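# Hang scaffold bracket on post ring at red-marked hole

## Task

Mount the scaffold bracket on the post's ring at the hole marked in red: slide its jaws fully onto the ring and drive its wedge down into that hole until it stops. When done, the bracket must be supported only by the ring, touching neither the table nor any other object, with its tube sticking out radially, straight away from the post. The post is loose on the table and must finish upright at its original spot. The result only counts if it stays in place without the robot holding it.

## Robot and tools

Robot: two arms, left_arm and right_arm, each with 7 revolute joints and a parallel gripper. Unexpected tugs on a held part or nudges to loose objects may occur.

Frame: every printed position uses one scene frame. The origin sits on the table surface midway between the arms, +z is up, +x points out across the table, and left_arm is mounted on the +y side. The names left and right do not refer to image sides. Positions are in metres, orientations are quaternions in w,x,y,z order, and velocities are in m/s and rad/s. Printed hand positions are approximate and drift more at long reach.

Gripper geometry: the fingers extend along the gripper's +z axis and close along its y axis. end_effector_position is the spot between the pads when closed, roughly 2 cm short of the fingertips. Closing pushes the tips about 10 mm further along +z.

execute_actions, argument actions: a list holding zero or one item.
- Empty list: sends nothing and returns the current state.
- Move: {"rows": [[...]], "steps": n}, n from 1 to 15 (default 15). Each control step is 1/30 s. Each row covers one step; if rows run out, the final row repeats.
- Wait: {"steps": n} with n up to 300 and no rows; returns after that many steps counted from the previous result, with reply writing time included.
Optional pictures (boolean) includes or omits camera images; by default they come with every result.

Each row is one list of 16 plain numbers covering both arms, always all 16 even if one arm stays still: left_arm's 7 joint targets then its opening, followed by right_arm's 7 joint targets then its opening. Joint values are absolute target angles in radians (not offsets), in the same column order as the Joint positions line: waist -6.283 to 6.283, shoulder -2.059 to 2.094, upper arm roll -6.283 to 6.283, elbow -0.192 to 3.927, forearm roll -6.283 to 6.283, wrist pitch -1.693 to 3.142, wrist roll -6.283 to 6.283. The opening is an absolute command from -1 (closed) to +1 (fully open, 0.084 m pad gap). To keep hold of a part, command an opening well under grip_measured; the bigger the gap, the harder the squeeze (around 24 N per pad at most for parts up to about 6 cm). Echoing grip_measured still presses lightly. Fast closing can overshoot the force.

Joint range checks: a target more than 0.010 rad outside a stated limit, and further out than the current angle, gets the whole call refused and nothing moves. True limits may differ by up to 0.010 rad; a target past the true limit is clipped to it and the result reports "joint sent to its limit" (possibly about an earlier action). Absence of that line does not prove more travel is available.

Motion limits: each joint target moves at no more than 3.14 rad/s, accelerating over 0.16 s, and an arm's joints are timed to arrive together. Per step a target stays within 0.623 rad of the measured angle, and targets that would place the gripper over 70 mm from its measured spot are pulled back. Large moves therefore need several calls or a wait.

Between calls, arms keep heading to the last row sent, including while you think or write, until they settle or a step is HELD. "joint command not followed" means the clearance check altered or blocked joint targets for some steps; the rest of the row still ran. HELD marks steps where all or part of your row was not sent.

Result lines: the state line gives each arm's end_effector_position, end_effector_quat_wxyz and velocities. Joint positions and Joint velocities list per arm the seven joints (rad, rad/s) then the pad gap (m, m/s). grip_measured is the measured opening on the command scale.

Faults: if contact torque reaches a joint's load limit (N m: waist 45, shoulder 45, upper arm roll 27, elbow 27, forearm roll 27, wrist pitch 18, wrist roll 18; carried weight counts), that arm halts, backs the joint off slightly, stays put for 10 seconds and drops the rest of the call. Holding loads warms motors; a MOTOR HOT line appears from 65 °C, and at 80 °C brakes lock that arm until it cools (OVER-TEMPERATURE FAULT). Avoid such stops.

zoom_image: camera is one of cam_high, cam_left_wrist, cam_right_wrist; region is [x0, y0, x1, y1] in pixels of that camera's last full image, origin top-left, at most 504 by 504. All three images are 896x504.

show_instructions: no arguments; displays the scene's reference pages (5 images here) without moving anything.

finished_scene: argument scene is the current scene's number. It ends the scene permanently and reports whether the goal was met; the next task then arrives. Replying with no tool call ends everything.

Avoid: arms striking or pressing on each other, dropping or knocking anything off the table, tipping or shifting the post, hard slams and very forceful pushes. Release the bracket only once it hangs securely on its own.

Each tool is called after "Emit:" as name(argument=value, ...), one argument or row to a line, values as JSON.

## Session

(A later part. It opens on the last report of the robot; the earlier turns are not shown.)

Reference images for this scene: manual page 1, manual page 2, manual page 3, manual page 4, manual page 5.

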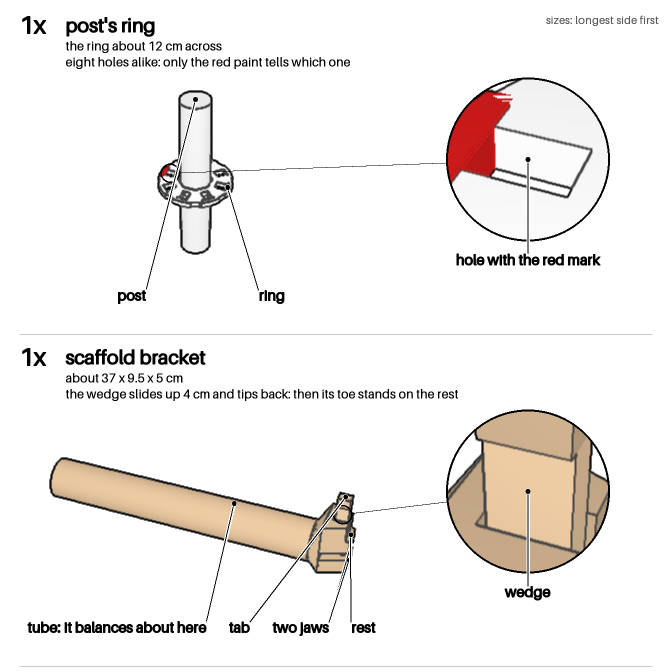

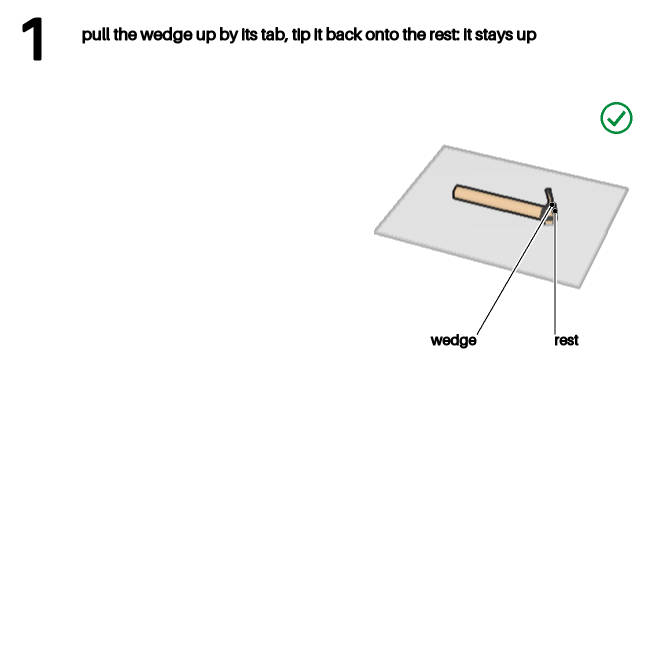

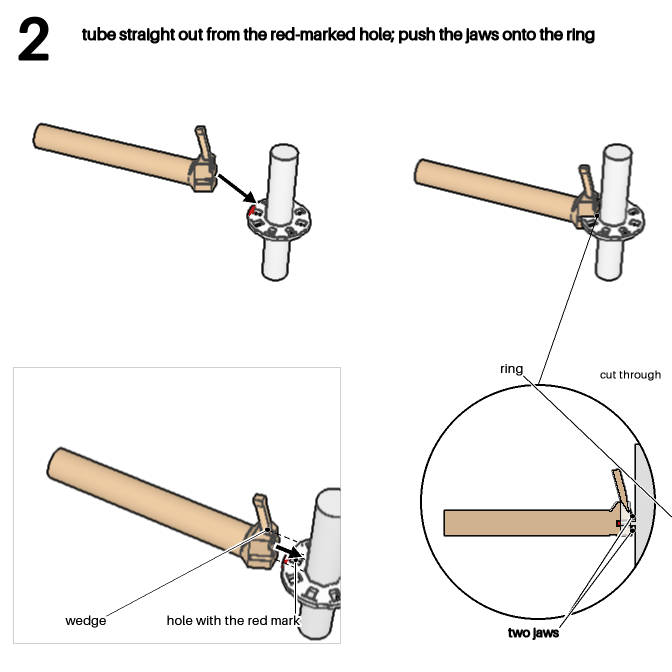

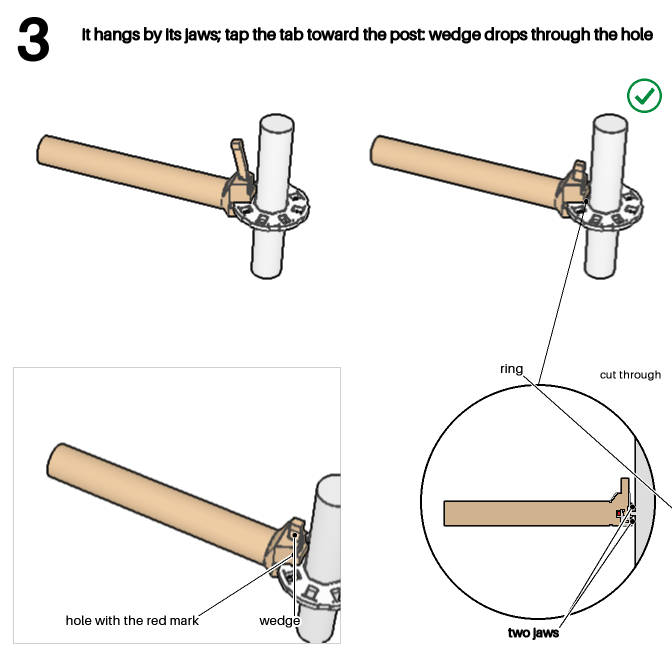

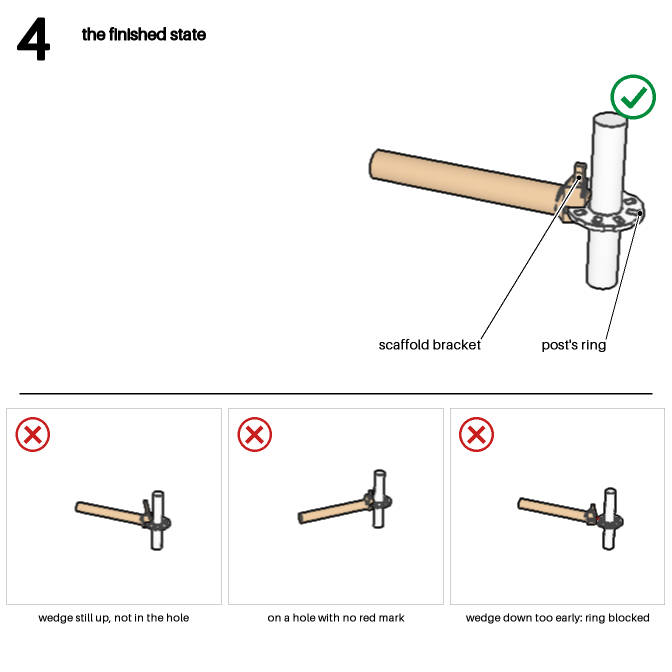

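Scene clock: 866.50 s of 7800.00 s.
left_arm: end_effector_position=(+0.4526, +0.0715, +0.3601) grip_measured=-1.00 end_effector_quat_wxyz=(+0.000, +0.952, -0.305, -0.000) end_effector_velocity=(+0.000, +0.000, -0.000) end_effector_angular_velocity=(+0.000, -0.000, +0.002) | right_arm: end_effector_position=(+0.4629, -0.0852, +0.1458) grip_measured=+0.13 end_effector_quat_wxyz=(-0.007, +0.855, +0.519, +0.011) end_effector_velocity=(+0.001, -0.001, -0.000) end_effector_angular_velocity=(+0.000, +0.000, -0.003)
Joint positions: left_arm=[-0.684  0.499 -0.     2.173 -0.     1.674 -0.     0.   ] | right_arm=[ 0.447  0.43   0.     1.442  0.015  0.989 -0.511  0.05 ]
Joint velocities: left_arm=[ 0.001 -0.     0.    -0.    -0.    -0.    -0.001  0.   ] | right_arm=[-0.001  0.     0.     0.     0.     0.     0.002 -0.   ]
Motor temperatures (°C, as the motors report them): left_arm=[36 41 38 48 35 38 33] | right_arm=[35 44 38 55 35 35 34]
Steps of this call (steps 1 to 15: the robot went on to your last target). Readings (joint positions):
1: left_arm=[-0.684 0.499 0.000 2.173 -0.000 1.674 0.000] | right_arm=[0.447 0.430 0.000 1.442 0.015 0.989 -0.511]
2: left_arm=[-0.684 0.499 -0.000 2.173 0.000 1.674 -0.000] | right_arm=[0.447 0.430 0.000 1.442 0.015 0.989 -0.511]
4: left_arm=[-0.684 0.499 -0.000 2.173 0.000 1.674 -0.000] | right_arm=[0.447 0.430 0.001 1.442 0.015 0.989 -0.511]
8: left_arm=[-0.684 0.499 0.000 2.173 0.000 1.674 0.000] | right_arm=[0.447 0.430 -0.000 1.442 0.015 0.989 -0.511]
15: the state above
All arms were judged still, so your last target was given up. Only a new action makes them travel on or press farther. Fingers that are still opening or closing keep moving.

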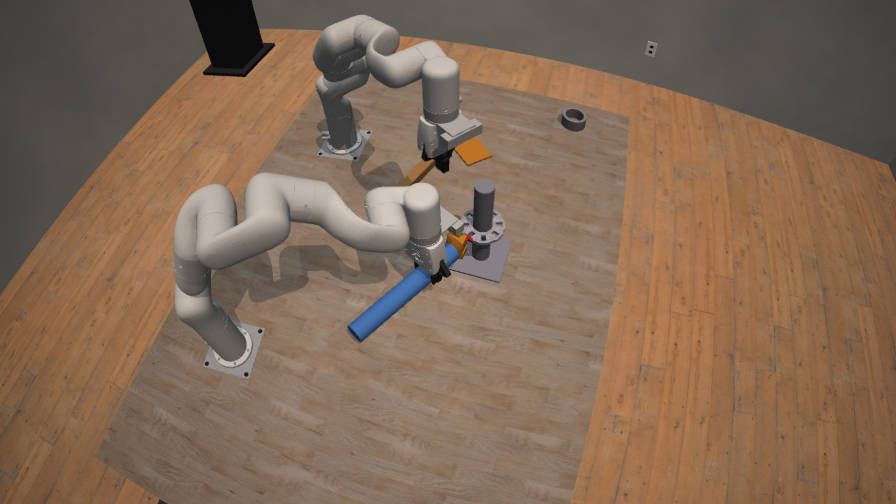

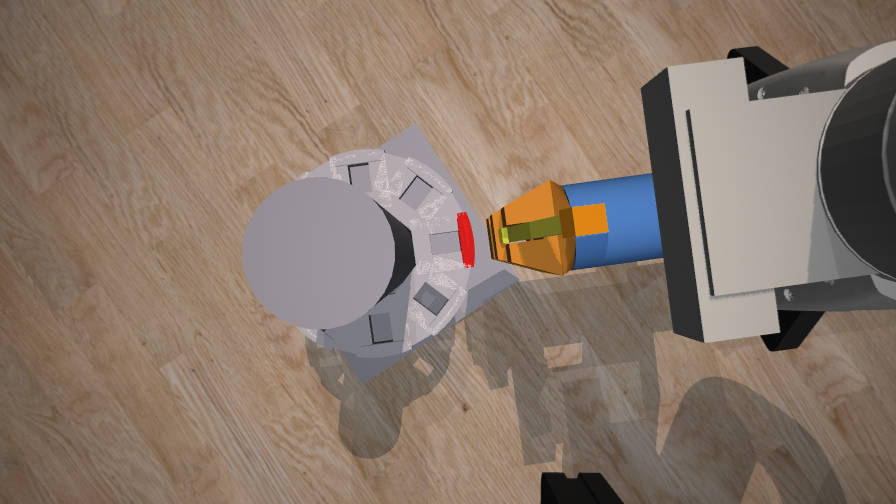

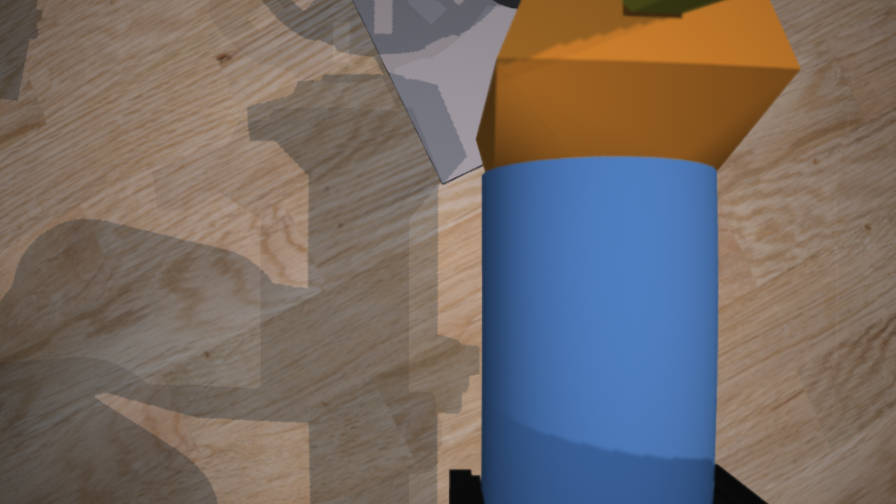

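Emit:
execute_actions(
  actions=[
    {"rows": [[-0.684,0.4992,0,2.1734,0,1.6742,0,-1, 0.4475,0.4343,0,1.4482,0.015,0.9909,-0.5104,-1],[-0.684,0.4992,0,2.1734,0,1.6742,0,-1, 0.4483,0.4381,0,1.4540,0.015,0.9929,-0.5096,-1],[-0.684,0.4992,0,2.1734,0,1.6742,0,-1, 0.4492,0.4419,0,1.4598,0.015,0.9949,-0.5087,-1],[-0.684,0.4992,0,2.1734,0,1.6742,0,-1, 0.4501,0.4457,0,1.4656,0.015,0.9969,-0.5078,-1],[-0.684,0.4992,0,2.1734,0,1.6742,0,-1, 0.4510,0.4495,0,1.4714,0.015,0.9989,-0.5069,-1],[-0.684,0.4992,0,2.1734,0,1.6742,0,-1, 0.4519,0.4533,0,1.4772,0.015,1.0009,-0.5060,-1],[-0.684,0.4992,0,2.1734,0,1.6742,0,-1, 0.4528,0.4571,0,1.4830,0.015,1.0029,-0.5051,-1],[-0.684,0.4992,0,2.1734,0,1.6742,0,-1, 0.4538,0.4609,0,1.4888,0.015,1.0049,-0.5041,-1],[-0.684,0.4992,0,2.1734,0,1.6742,0,-1, 0.4547,0.4647,0,1.4946,0.015,1.0069,-0.5032,-1],[-0.684,0.4992,0,2.1734,0,1.6742,0,-1, 0.4556,0.4684,0,1.5004,0.015,1.0090,-0.5023,-1],[-0.684,0.4992,0,2.1734,0,1.6742,0,-1, 0.4566,0.4722,0,1.5062,0.015,1.0110,-0.5013,-1],[-0.684,0.4992,0,2.1734,0,1.6742,0,-1, 0.4575,0.4760,0,1.5120,0.015,1.0130,-0.5004,-1]], "steps": 15},
  ],
  pictures=false,
)

Emit:
execute_actions(
  actions=[
    {"steps": 18},
  ],
)

Scene clock: 955.37 s of 7800.00 s.
left_arm: end_effector_position=(+0.4526, +0.0715, +0.3601) grip_measured=-1.00 end_effector_quat_wxyz=(+0.000, +0.952, -0.305, -0.000) end_effector_velocity=(-0.001, -0.001, +0.001) end_effector_angular_velocity=(-0.001, -0.001, -0.002) | right_arm: end_effector_position=(+0.4699, -0.0731, +0.1457) grip_measured=+0.13 end_effector_quat_wxyz=(-0.007, +0.854, +0.519, +0.011) end_effector_velocity=(+0.006, +0.016, -0.000) end_effector_angular_velocity=(+0.001, +0.002, +0.006)
Joint positions: left_arm=[-0.684  0.499  0.     2.173 -0.     1.674  0.     0.   ] | right_arm=[ 0.457  0.472  0.     1.506  0.015  1.011 -0.501  0.05 ]
Joint velocities: left_arm=[-0.002  0.    -0.001  0.001 -0.    -0.    -0.     0.   ] | right_arm=[ 0.014  0.048  0.003  0.073  0.001  0.026  0.01  -0.   ]
Motor temperatures (°C, as the motors report them): left_arm=[36 41 38 48 35 38 33] | right_arm=[35 45 38 55 35 35 34]
Steps of this call (steps 1 to 90: nothing new was sent; then 85.37 s passed at rest; steps 91 to 105: all 15 steps of this action). Readings (joint positions):
91: left_arm=[-0.684 0.499 0.000 2.173 -0.000 1.674 -0.000] | right_arm=[0.447 0.431 -0.000 1.443 0.015 0.989 -0.511]
92: left_arm=[-0.684 0.499 0.000 2.173 -0.000 1.674 0.000] | right_arm=[0.447 0.431 -0.000 1.444 0.015 0.990 -0.511]
94: left_arm=[-0.684 0.499 0.000 2.173 0.000 1.674 0.000] | right_arm=[0.448 0.436 -0.000 1.450 0.015 0.992 -0.510]
98: left_arm=[-0.684 0.499 -0.000 2.173 -0.000 1.674 -0.000] | right_arm=[0.451 0.449 -0.000 1.470 0.015 0.998 -0.507]
105: the state above

Scene clock: 955.97 s of 7800.00 s.
left_arm: end_effector_position=(+0.4526, +0.0715, +0.3601) grip_measured=-1.00 end_effector_quat_wxyz=(+0.000, +0.952, -0.305, -0.000) end_effector_velocity=(+0.000, +0.001, -0.000) end_effector_angular_velocity=(-0.000, +0.000, +0.000) | right_arm: end_effector_position=(+0.4706, -0.0723, +0.1458) grip_measured=+0.13 end_effector_quat_wxyz=(-0.007, +0.854, +0.519, +0.011) end_effector_velocity=(+0.001, -0.001, +0.000) end_effector_angular_velocity=(-0.000, -0.001, +0.000)
Joint positions: left_arm=[-0.684  0.499 -0.     2.173  0.     1.674  0.     0.   ] | right_arm=[ 0.457  0.476 -0.     1.512  0.015  1.013 -0.5    0.05 ]
Joint velocities: left_arm=[ 0.001  0.     0.001 -0.    -0.001 -0.     0.001  0.   ] | right_arm=[-0.001 -0.001 -0.    -0.    -0.001 -0.    -0.001  0.   ]
Motor temperatures (°C, as the motors report them): left_arm=[36 41 38 48 35 38 33] | right_arm=[35 45 38 55 35 35 34]
Steps of this call (steps 1 to 15: the robot went on to your last target; steps 16 to 18: nothing new was sent). Readings (joint positions):
1: left_arm=[-0.684 0.499 -0.000 2.173 0.000 1.674 -0.000] | right_arm=[0.457 0.474 0.000 1.508 0.015 1.011 -0.501]
2: left_arm=[-0.684 0.499 0.000 2.173 -0.000 1.674 0.000] | right_arm=[0.457 0.474 0.000 1.509 0.015 1.012 -0.501]
4: left_arm=[-0.684 0.499 -0.000 2.173 -0.000 1.674 -0.000] | right_arm=[0.457 0.475 0.000 1.511 0.015 1.013 -0.501]
8: left_arm=[-0.684 0.499 -0.000 2.173 -0.000 1.674 -0.000] | right_arm=[0.457 0.476 -0.000 1.512 0.015 1.013 -0.500]
18: the state above
All arms were judged still, so your last target was given up. Only a new action makes them travel on or press farther. Fingers that are still opening or closing keep moving.

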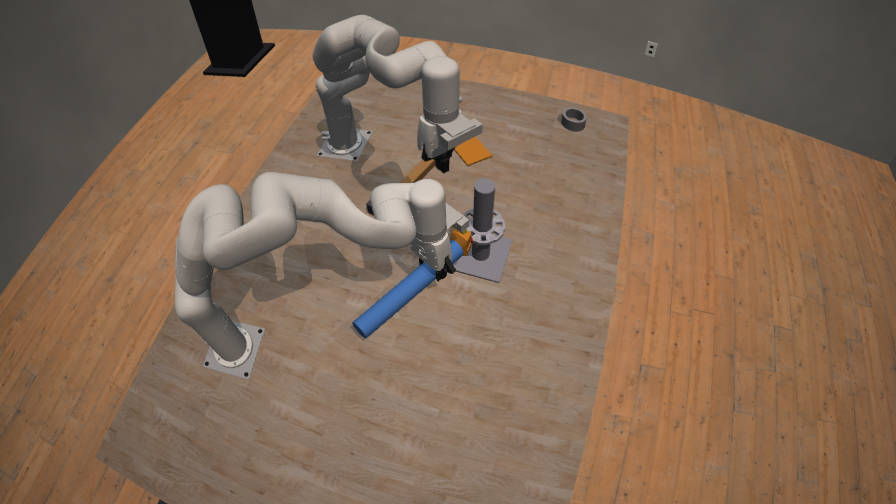

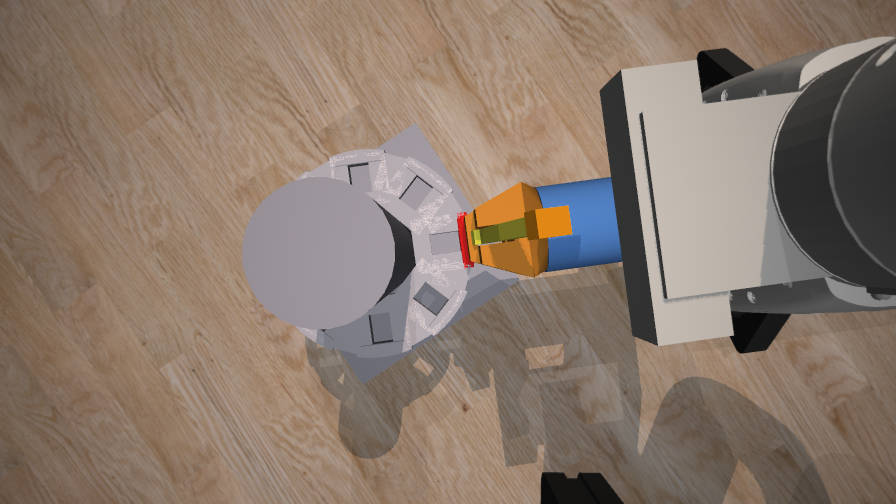

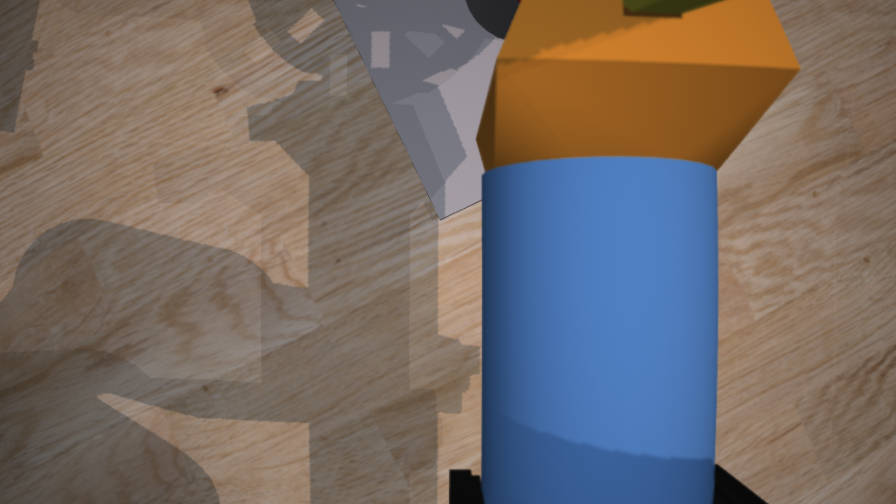

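Emit:
zoom_image(
  camera="cam_left_wrist",
  region=[420, 190, 540, 290],
)

Region (420, 190, 540, 290) of cam_left_wrist's 896x504 image, scaled by 4.200, with more detail than that image has.

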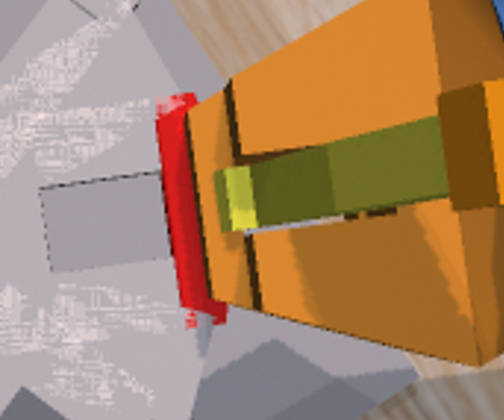

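Emit:
execute_actions(
  actions=[
    {"rows": [[-0.649,0.5502,0,2.3157,0,1.7655,0,-1, 0.4575,0.4760,0,1.5120,0.015,1.0130,-0.5004,-1]], "steps": 15},
  ],
  pictures=false,
)

Emit:
execute_actions(
  actions=[
    {"steps": 8},
  ],
)

Emit:
execute_actions(
  actions=[
    {"rows": [[-0.649,0.5502,0,2.3157,0,1.7655,0,-1, 0.4585,0.4798,0,1.5179,0.015,1.0151,-0.4994,-1],[-0.649,0.5502,0,2.3157,0,1.7655,0,-1, 0.4594,0.4837,0,1.5239,0.015,1.0172,-0.4985,-1],[-0.649,0.5502,0,2.3157,0,1.7655,0,-1, 0.4604,0.4875,0,1.5298,0.015,1.0194,-0.4975,-1],[-0.649,0.5502,0,2.3157,0,1.7655,0,-1, 0.4613,0.4913,0,1.5358,0.015,1.0215,-0.4966,-1],[-0.649,0.5502,0,2.3157,0,1.7655,0,-1, 0.4623,0.4951,0,1.5417,0.015,1.0236,-0.4956,-1],[-0.649,0.5502,0,2.3157,0,1.7655,0,-1, 0.4633,0.4990,0,1.5477,0.015,1.0257,-0.4947,-1],[-0.649,0.5502,0,2.3157,0,1.7655,0,-1, 0.4642,0.5028,0,1.5536,0.015,1.0278,-0.4937,-1],[-0.649,0.5502,0,2.3157,0,1.7655,0,-1, 0.4652,0.5066,0,1.5596,0.015,1.0300,-0.4927,-1],[-0.649,0.5502,0,2.3157,0,1.7655,0,-1, 0.4661,0.5104,0,1.5655,0.015,1.0321,-0.4918,-1],[-0.649,0.5502,0,2.3157,0,1.7655,0,-1, 0.4671,0.5143,0,1.5715,0.015,1.0342,-0.4908,-1],[-0.649,0.5502,0,2.3157,0,1.7655,0,-1, 0.4680,0.5181,0,1.5774,0.015,1.0363,-0.4899,-1],[-0.649,0.5502,0,2.3157,0,1.7655,0,-1, 0.4690,0.5219,0,1.5834,0.015,1.0385,-0.4889,-1]], "steps": 15},
  ],
  pictures=false,
)

Emit:
execute_actions(
  actions=[
    {"steps": 18},
  ],
)

Scene clock: 993.13 s of 7800.00 s.
left_arm: end_effector_position=(+0.4639, +0.0881, +0.3794) grip_measured=-1.00 end_effector_quat_wxyz=(+0.000, +0.957, -0.289, -0.001) end_effector_velocity=(+0.003, +0.004, +0.004) end_effector_angular_velocity=(-0.000, -0.005, +0.007) | right_arm: end_effector_position=(+0.4706, -0.0723, +0.1458) grip_measured=+0.13 end_effector_quat_wxyz=(-0.007, +0.854, +0.519, +0.011) end_effector_velocity=(-0.001, +0.001, -0.000) end_effector_angular_velocity=(-0.000, -0.000, +0.002)
Joint positions: left_arm=[-0.65   0.55  -0.     2.314 -0.     1.765  0.     0.   ] | right_arm=[ 0.457  0.476  0.     1.512  0.015  1.013 -0.5    0.05 ]
Joint velocities: left_arm=[0.005 0.004 0.003 0.018 0.001 0.01  0.    0.   ] | right_arm=[ 0.001  0.     0.    -0.    -0.    -0.     0.     0.   ]
Motor temperatures (°C, as the motors report them): left_arm=[36 41 38 48 35 38 33] | right_arm=[35 45 38 56 35 35 34]
Steps of this call (steps 1 to 90: nothing new was sent; then 33.67 s passed at rest; steps 91 to 105: all 15 steps of this action). Readings (joint positions):
91: left_arm=[-0.684 0.499 -0.000 2.174 -0.000 1.674 0.000] | right_arm=[0.458 0.476 -0.000 1.512 0.015 1.013 -0.500]
92: left_arm=[-0.683 0.501 -0.000 2.178 -0.000 1.678 0.000] | right_arm=[0.458 0.476 -0.000 1.512 0.015 1.013 -0.500]
94: left_arm=[-0.675 0.516 -0.002 2.217 -0.000 1.704 0.000] | right_arm=[0.457 0.476 0.000 1.512 0.015 1.013 -0.500]
98: left_arm=[-0.652 0.542 0.002 2.298 0.000 1.752 -0.000] | right_arm=[0.457 0.476 0.000 1.512 0.015 1.013 -0.500]
105: the state above

Scene clock: 993.40 s of 7800.00 s.
left_arm: end_effector_position=(+0.4643, +0.0886, +0.3801) grip_measured=-1.00 end_effector_quat_wxyz=(+0.000, +0.957, -0.288, -0.000) end_effector_velocity=(-0.000, -0.000, -0.000) end_effector_angular_velocity=(+0.000, +0.000, +0.001) | right_arm: end_effector_position=(+0.4706, -0.0723, +0.1458) grip_measured=+0.13 end_effector_quat_wxyz=(-0.007, +0.854, +0.519, +0.011) end_effector_velocity=(+0.000, -0.001, -0.000) end_effector_angular_velocity=(+0.000, +0.001, -0.001)
Joint positions: left_arm=[-0.649  0.55  -0.     2.316 -0.     1.765  0.     0.   ] | right_arm=[ 0.458  0.476 -0.     1.512  0.015  1.013 -0.5    0.05 ]
Joint velocities: left_arm=[-0.     0.001  0.     0.001 -0.     0.001 -0.001  0.   ] | right_arm=[-0.002  0.     0.    -0.     0.001  0.    -0.    -0.   ]
Motor temperatures (°C, as the motors report them): left_arm=[36 41 38 48 35 38 33] | right_arm=[35 45 38 56 35 35 34]
Steps of this call (steps 1 to 8: the robot went on to your last target). Readings (joint positions):
1: left_arm=[-0.650 0.550 -0.000 2.314 -0.000 1.765 0.000] | right_arm=[0.458 0.476 -0.000 1.512 0.015 1.013 -0.500]
2: left_arm=[-0.650 0.550 -0.000 2.315 -0.000 1.765 0.000] | right_arm=[0.458 0.476 -0.000 1.512 0.015 1.013 -0.500]
4: left_arm=[-0.649 0.550 -0.000 2.315 -0.000 1.765 0.000] | right_arm=[0.457 0.476 0.000 1.512 0.015 1.013 -0.500]
8: the state above

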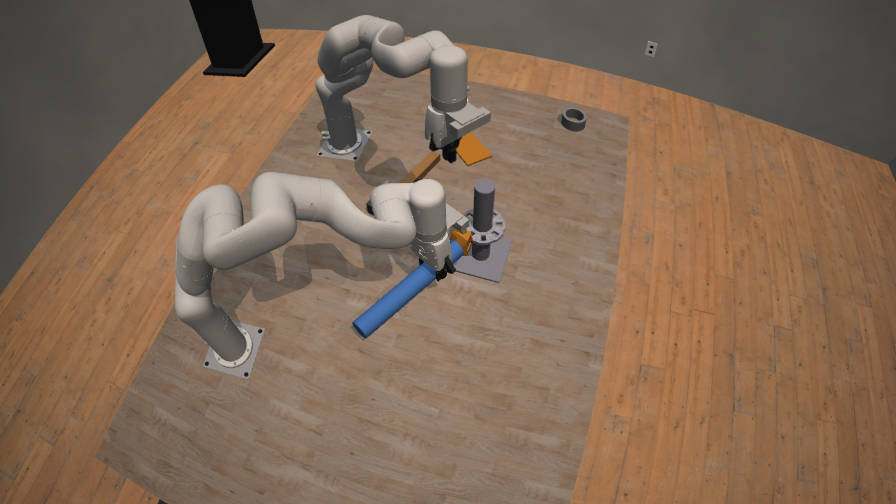

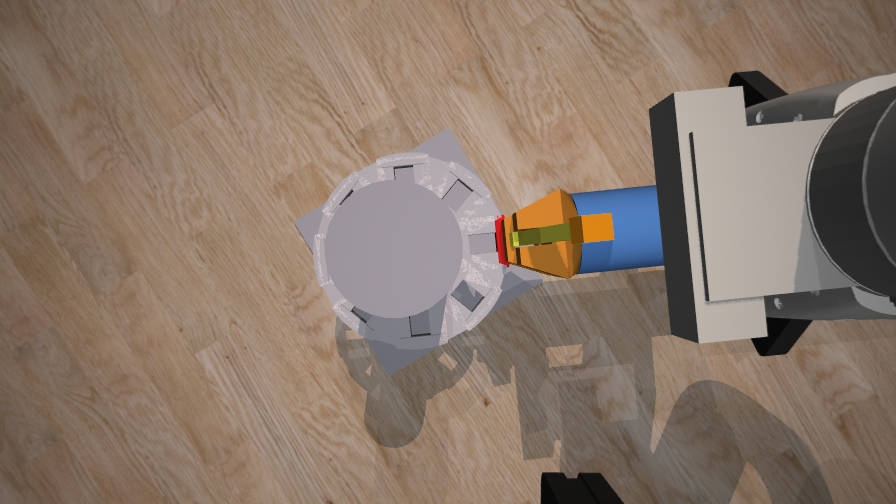

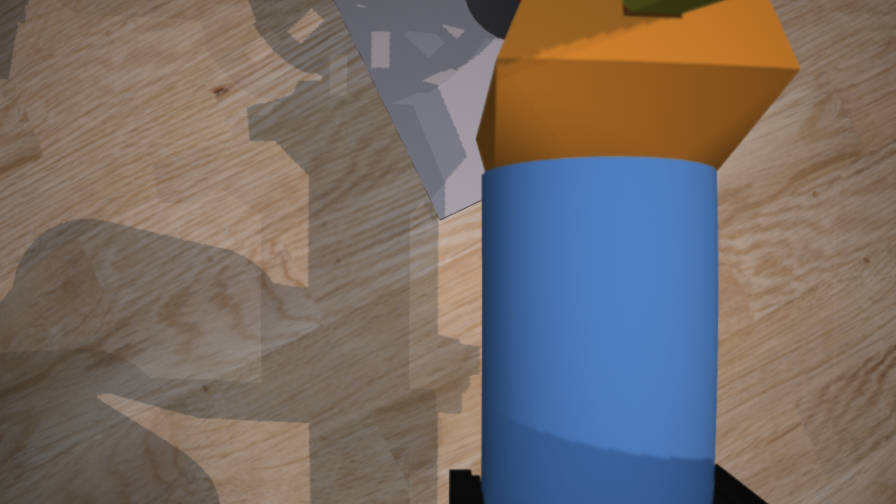

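Scene clock: 993.90 s of 7800.00 s.
left_arm: end_effector_position=(+0.4643, +0.0887, +0.3801) grip_measured=-1.00 end_effector_quat_wxyz=(+0.000, +0.958, -0.288, -0.000) end_effector_velocity=(+0.000, +0.000, -0.001) end_effector_angular_velocity=(+0.001, +0.002, +0.000) | right_arm: end_effector_position=(+0.4768, -0.0599, +0.1457) grip_measured=+0.13 end_effector_quat_wxyz=(-0.007, +0.854, +0.520, +0.011) end_effector_velocity=(+0.006, +0.015, -0.000) end_effector_angular_velocity=(-0.001, +0.001, +0.003)
Joint positions: left_arm=[-0.649  0.55  -0.     2.316 -0.     1.765  0.     0.   ] | right_arm=[ 0.468  0.518  0.     1.577  0.015  1.036 -0.49   0.05 ]
Joint velocities: left_arm=[ 0.001  0.     0.    -0.002 -0.     0.     0.     0.   ] | right_arm=[ 0.014  0.048  0.002  0.075 -0.001  0.028  0.013 -0.   ]
Motor temperatures (°C, as the motors report them): left_arm=[36 41 38 48 35 38 33] | right_arm=[35 45 38 56 35 35 34]
Steps of this call (steps 1 to 15: all 15 steps of this action). Readings (joint positions):
1: left_arm=[-0.649 0.550 -0.000 2.316 -0.000 1.765 0.000] | right_arm=[0.458 0.476 -0.000 1.512 0.015 1.013 -0.500]
2: left_arm=[-0.649 0.550 -0.000 2.316 -0.000 1.765 0.000] | right_arm=[0.458 0.477 -0.000 1.513 0.015 1.014 -0.500]
4: left_arm=[-0.649 0.550 -0.000 2.316 -0.000 1.765 0.000] | right_arm=[0.459 0.481 -0.000 1.520 0.015 1.016 -0.499]
8: left_arm=[-0.649 0.550 -0.000 2.316 -0.000 1.765 0.000] | right_arm=[0.462 0.494 0.000 1.541 0.015 1.023 -0.496]
15: the state above

Scene clock: 994.50 s of 7800.00 s.
left_arm: end_effector_position=(+0.4643, +0.0887, +0.3801) grip_measured=-1.00 end_effector_quat_wxyz=(+0.000, +0.958, -0.288, -0.000) end_effector_velocity=(-0.000, -0.000, -0.000) end_effector_angular_velocity=(+0.000, -0.000, -0.000) | right_arm: end_effector_position=(+0.4775, -0.0590, +0.1458) grip_measured=+0.13 end_effector_quat_wxyz=(-0.007, +0.854, +0.519, +0.011) end_effector_velocity=(+0.001, -0.001, +0.000) end_effector_angular_velocity=(+0.001, -0.001, -0.001)
Joint positions: left_arm=[-0.649  0.55  -0.     2.316 -0.     1.765  0.     0.   ] | right_arm=[ 0.469  0.522 -0.     1.583  0.015  1.039 -0.489  0.05 ]
Joint velocities: left_arm=[-0.    -0.    -0.    -0.     0.001  0.    -0.     0.   ] | right_arm=[-0.002 -0.    -0.     0.001  0.    -0.    -0.001 -0.   ]
Motor temperatures (°C, as the motors report them): left_arm=[36 41 38 48 35 38 33] | right_arm=[35 45 38 56 35 35 34]
Steps of this call (steps 1 to 15: the robot went on to your last target; steps 16 to 18: nothing new was sent). Readings (joint positions):
1: left_arm=[-0.649 0.550 -0.000 2.316 -0.000 1.765 0.000] | right_arm=[0.469 0.519 0.000 1.579 0.015 1.037 -0.490]
2: left_arm=[-0.649 0.550 -0.000 2.316 -0.000 1.765 0.000] | right_arm=[0.469 0.520 0.000 1.581 0.015 1.037 -0.489]
4: left_arm=[-0.649 0.550 -0.000 2.316 -0.000 1.765 0.000] | right_arm=[0.469 0.521 0.000 1.582 0.015 1.038 -0.489]
8: left_arm=[-0.649 0.550 -0.000 2.316 -0.000 1.765 -0.000] | right_arm=[0.469 0.522 -0.000 1.583 0.015 1.038 -0.489]
18: the state above
All arms were judged still, so your last target was given up. Only a new action makes them travel on or press farther. Fingers that are still opening or closing keep moving.

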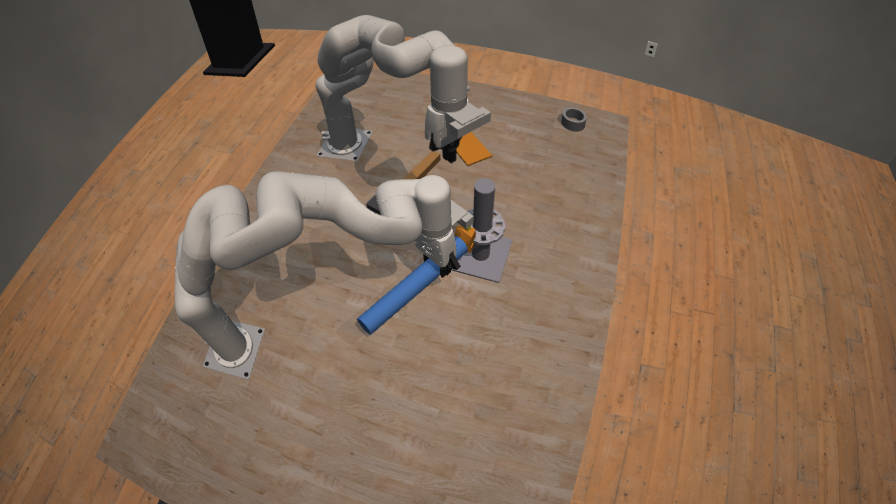

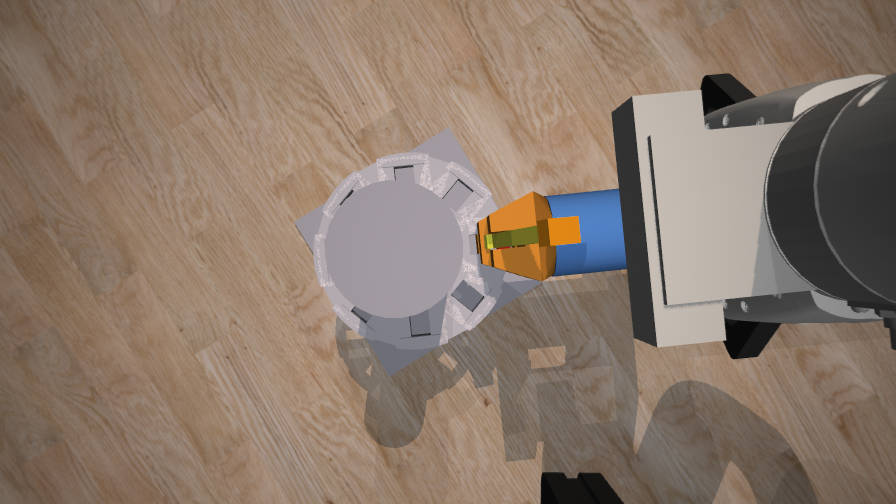

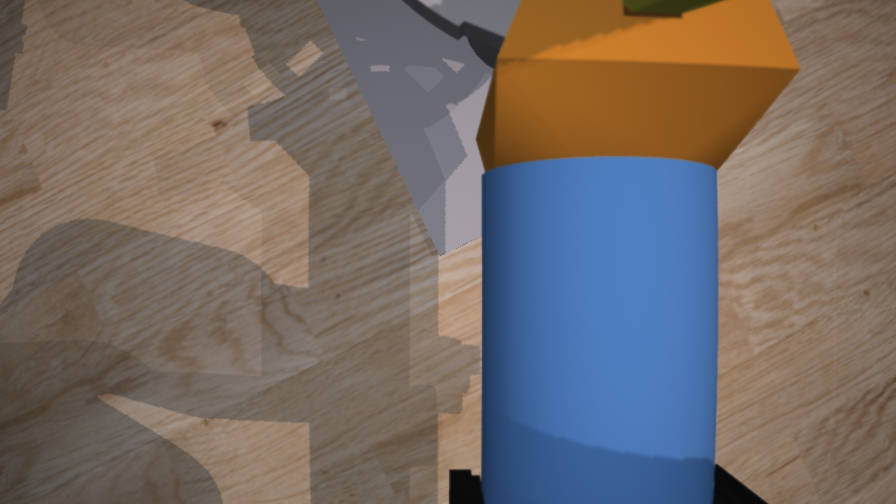

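Emit:
execute_actions(
  actions=[
    {"rows": [[-0.649,0.5502,0,2.3157,0,1.7655,0,-1, 0.4697,0.5251,0,1.5884,0.015,1.0403,-0.4882,-1],[-0.649,0.5502,0,2.3157,0,1.7655,0,-1, 0.4705,0.5283,0,1.5934,0.015,1.0422,-0.4874,-1],[-0.649,0.5502,0,2.3157,0,1.7655,0,-1, 0.4712,0.5314,0,1.5984,0.015,1.0440,-0.4867,-1],[-0.649,0.5502,0,2.3157,0,1.7655,0,-1, 0.4720,0.5346,0,1.6034,0.015,1.0458,-0.4859,-1],[-0.649,0.5502,0,2.3157,0,1.7655,0,-1, 0.4727,0.5378,0,1.6084,0.015,1.0477,-0.4852,-1],[-0.649,0.5502,0,2.3157,0,1.7655,0,-1, 0.4731,0.5394,0,1.6109,0.015,1.0486,-0.4848,-1],[-0.649,0.5502,0,2.3157,0,1.7655,0,-1, 0.4734,0.5410,0,1.6134,0.015,1.0495,-0.4845,-1],[-0.649,0.5502,0,2.3157,0,1.7655,0,-1, 0.4738,0.5425,0,1.6159,0.015,1.0504,-0.4841,-1],[-0.649,0.5502,0,2.3157,0,1.7655,0,-1, 0.4742,0.5441,0,1.6184,0.015,1.0513,-0.4837,-1],[-0.649,0.5502,0,2.3157,0,1.7655,0,-1, 0.4746,0.5457,0,1.6209,0.015,1.0522,-0.4833,-1],[-0.649,0.5502,0,2.3157,0,1.7655,0,-1, 0.4749,0.5473,0,1.6234,0.015,1.0531,-0.4830,-1]], "steps": 15},
  ],
  pictures=false,
)

Emit:
execute_actions(
  actions=[
    {"steps": 16},
  ],
)

Emit:
zoom_image(
  camera="cam_left_wrist",
  region=[430, 170, 590, 300],
)

Scene clock: 1018.97 s of 7800.00 s.
left_arm: end_effector_position=(+0.4643, +0.0887, +0.3801) grip_measured=-1.00 end_effector_quat_wxyz=(+0.000, +0.958, -0.288, -0.000) end_effector_velocity=(-0.000, +0.000, -0.000) end_effector_angular_velocity=(+0.001, +0.001, -0.000) | right_arm: end_effector_position=(+0.4810, -0.0521, +0.1458) grip_measured=+0.13 end_effector_quat_wxyz=(-0.007, +0.854, +0.520, +0.011) end_effector_velocity=(+0.003, +0.002, +0.000) end_effector_angular_velocity=(-0.002, -0.000, -0.002)
Joint positions: left_arm=[-0.649  0.55  -0.     2.316  0.     1.765 -0.     0.   ] | right_arm=[ 0.475  0.546  0.     1.622  0.015  1.052 -0.483  0.05 ]
Joint velocities: left_arm=[ 0.     0.    -0.    -0.001 -0.     0.     0.     0.   ] | right_arm=[ 0.002  0.013 -0.002  0.021 -0.     0.009  0.003 -0.   ]
Motor temperatures (°C, as the motors report them): left_arm=[36 41 38 48 35 38 33] | right_arm=[35 45 38 56 35 35 34]
Steps of this call (steps 1 to 90: nothing new was sent; then 20.97 s passed at rest; steps 91 to 105: all 15 steps of this action). Readings (joint positions):
91: left_arm=[-0.649 0.550 -0.000 2.316 -0.000 1.765 0.000] | right_arm=[0.469 0.522 -0.000 1.584 0.015 1.039 -0.489]
92: left_arm=[-0.649 0.550 0.000 2.316 -0.000 1.765 0.000] | right_arm=[0.469 0.523 -0.000 1.585 0.015 1.039 -0.489]
94: left_arm=[-0.649 0.550 -0.000 2.316 0.000 1.765 -0.000] | right_arm=[0.470 0.526 -0.000 1.590 0.015 1.041 -0.488]
98: left_arm=[-0.649 0.550 0.000 2.316 0.000 1.765 -0.000] | right_arm=[0.472 0.536 0.000 1.606 0.015 1.047 -0.486]
105: the state above

Scene clock: 1019.50 s of 7800.00 s.
left_arm: end_effector_position=(+0.4643, +0.0887, +0.3801) grip_measured=-1.00 end_effector_quat_wxyz=(+0.000, +0.958, -0.288, -0.000) end_effector_velocity=(+0.000, +0.000, +0.000) end_effector_angular_velocity=(-0.000, -0.001, +0.001) | right_arm: end_effector_position=(+0.4812, -0.0519, +0.1458) grip_measured=+0.13 end_effector_quat_wxyz=(-0.007, +0.854, +0.520, +0.011) end_effector_velocity=(-0.000, +0.001, +0.000) end_effector_angular_velocity=(-0.000, -0.001, +0.002)
Joint positions: left_arm=[-0.649  0.55   0.     2.316 -0.     1.766 -0.     0.   ] | right_arm=[ 0.475  0.547 -0.     1.623  0.015  1.053 -0.483  0.05 ]
Joint velocities: left_arm=[ 0.    -0.     0.001  0.001 -0.     0.    -0.     0.   ] | right_arm=[ 0.001 -0.    -0.     0.    -0.001 -0.    -0.    -0.   ]
Motor temperatures (°C, as the motors report them): left_arm=[36 41 38 48 35 38 33] | right_arm=[35 45 38 56 35 35 34]
Steps of this call (steps 1 to 15: the robot went on to your last target; step 16: nothing new was sent). Readings (joint positions):
1: left_arm=[-0.649 0.550 0.000 2.316 0.000 1.765 0.000] | right_arm=[0.475 0.547 0.000 1.622 0.015 1.053 -0.483]
2: left_arm=[-0.649 0.550 0.000 2.316 0.000 1.765 0.000] | right_arm=[0.475 0.547 -0.000 1.622 0.015 1.053 -0.483]
4: left_arm=[-0.649 0.550 0.000 2.316 -0.000 1.765 0.000] | right_arm=[0.475 0.547 -0.000 1.623 0.015 1.053 -0.483]
8: left_arm=[-0.649 0.550 0.000 2.316 0.000 1.766 -0.000] | right_arm=[0.475 0.547 -0.000 1.623 0.015 1.053 -0.483]
16: the state above
All arms were judged still, so your last target was given up. Only a new action makes them travel on or press farther. Fingers that are still opening or closing keep moving.

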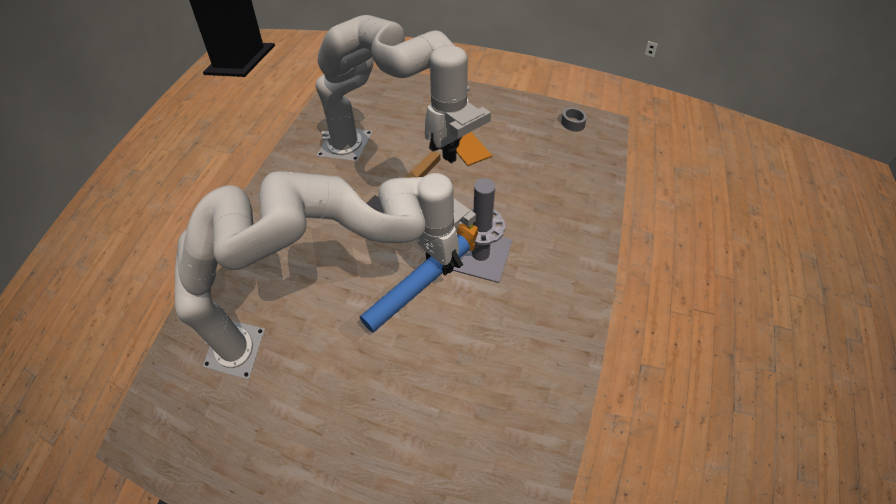

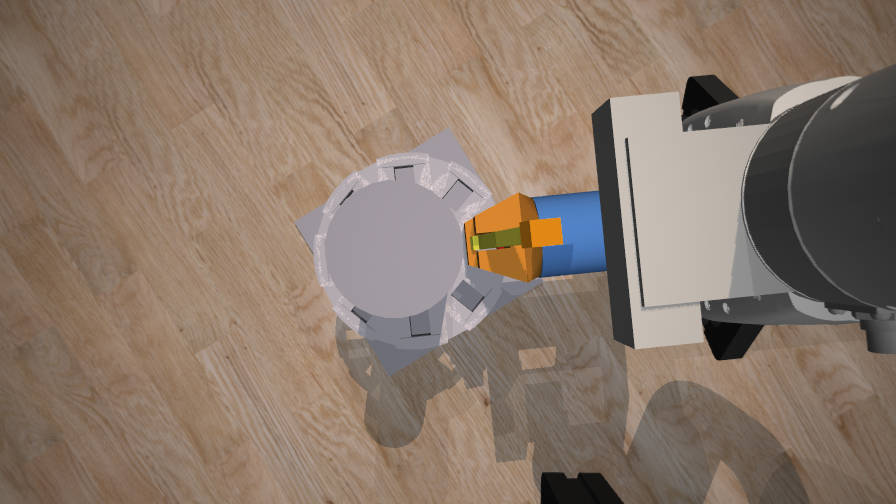

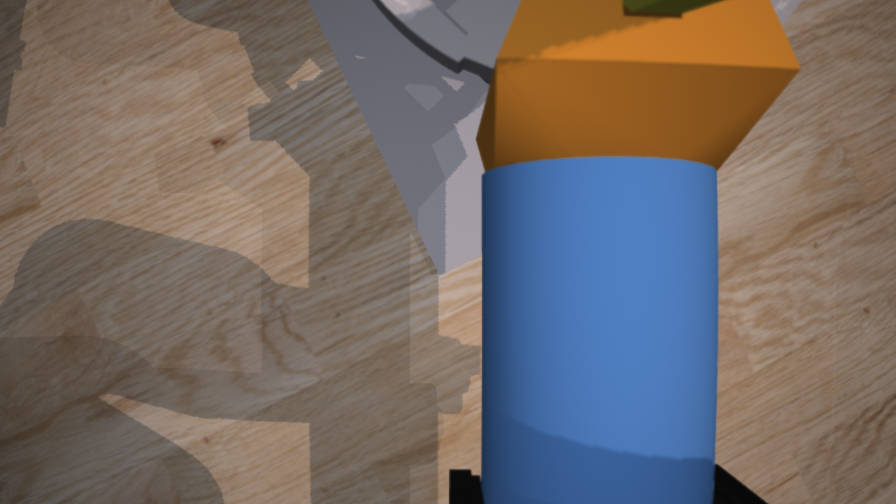

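Region (430, 170, 590, 300) of cam_left_wrist's 896x504 image, scaled by 3.150, with more detail than that image has; it fills the top 410 rows of this view, and the rest is white.

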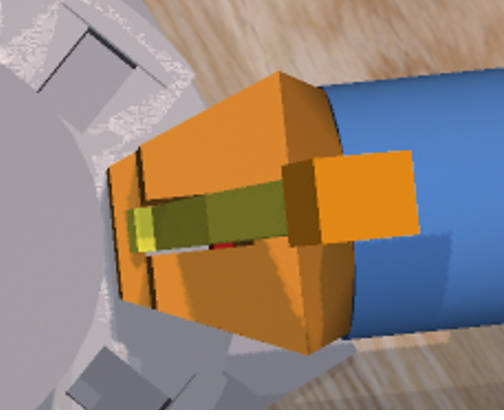

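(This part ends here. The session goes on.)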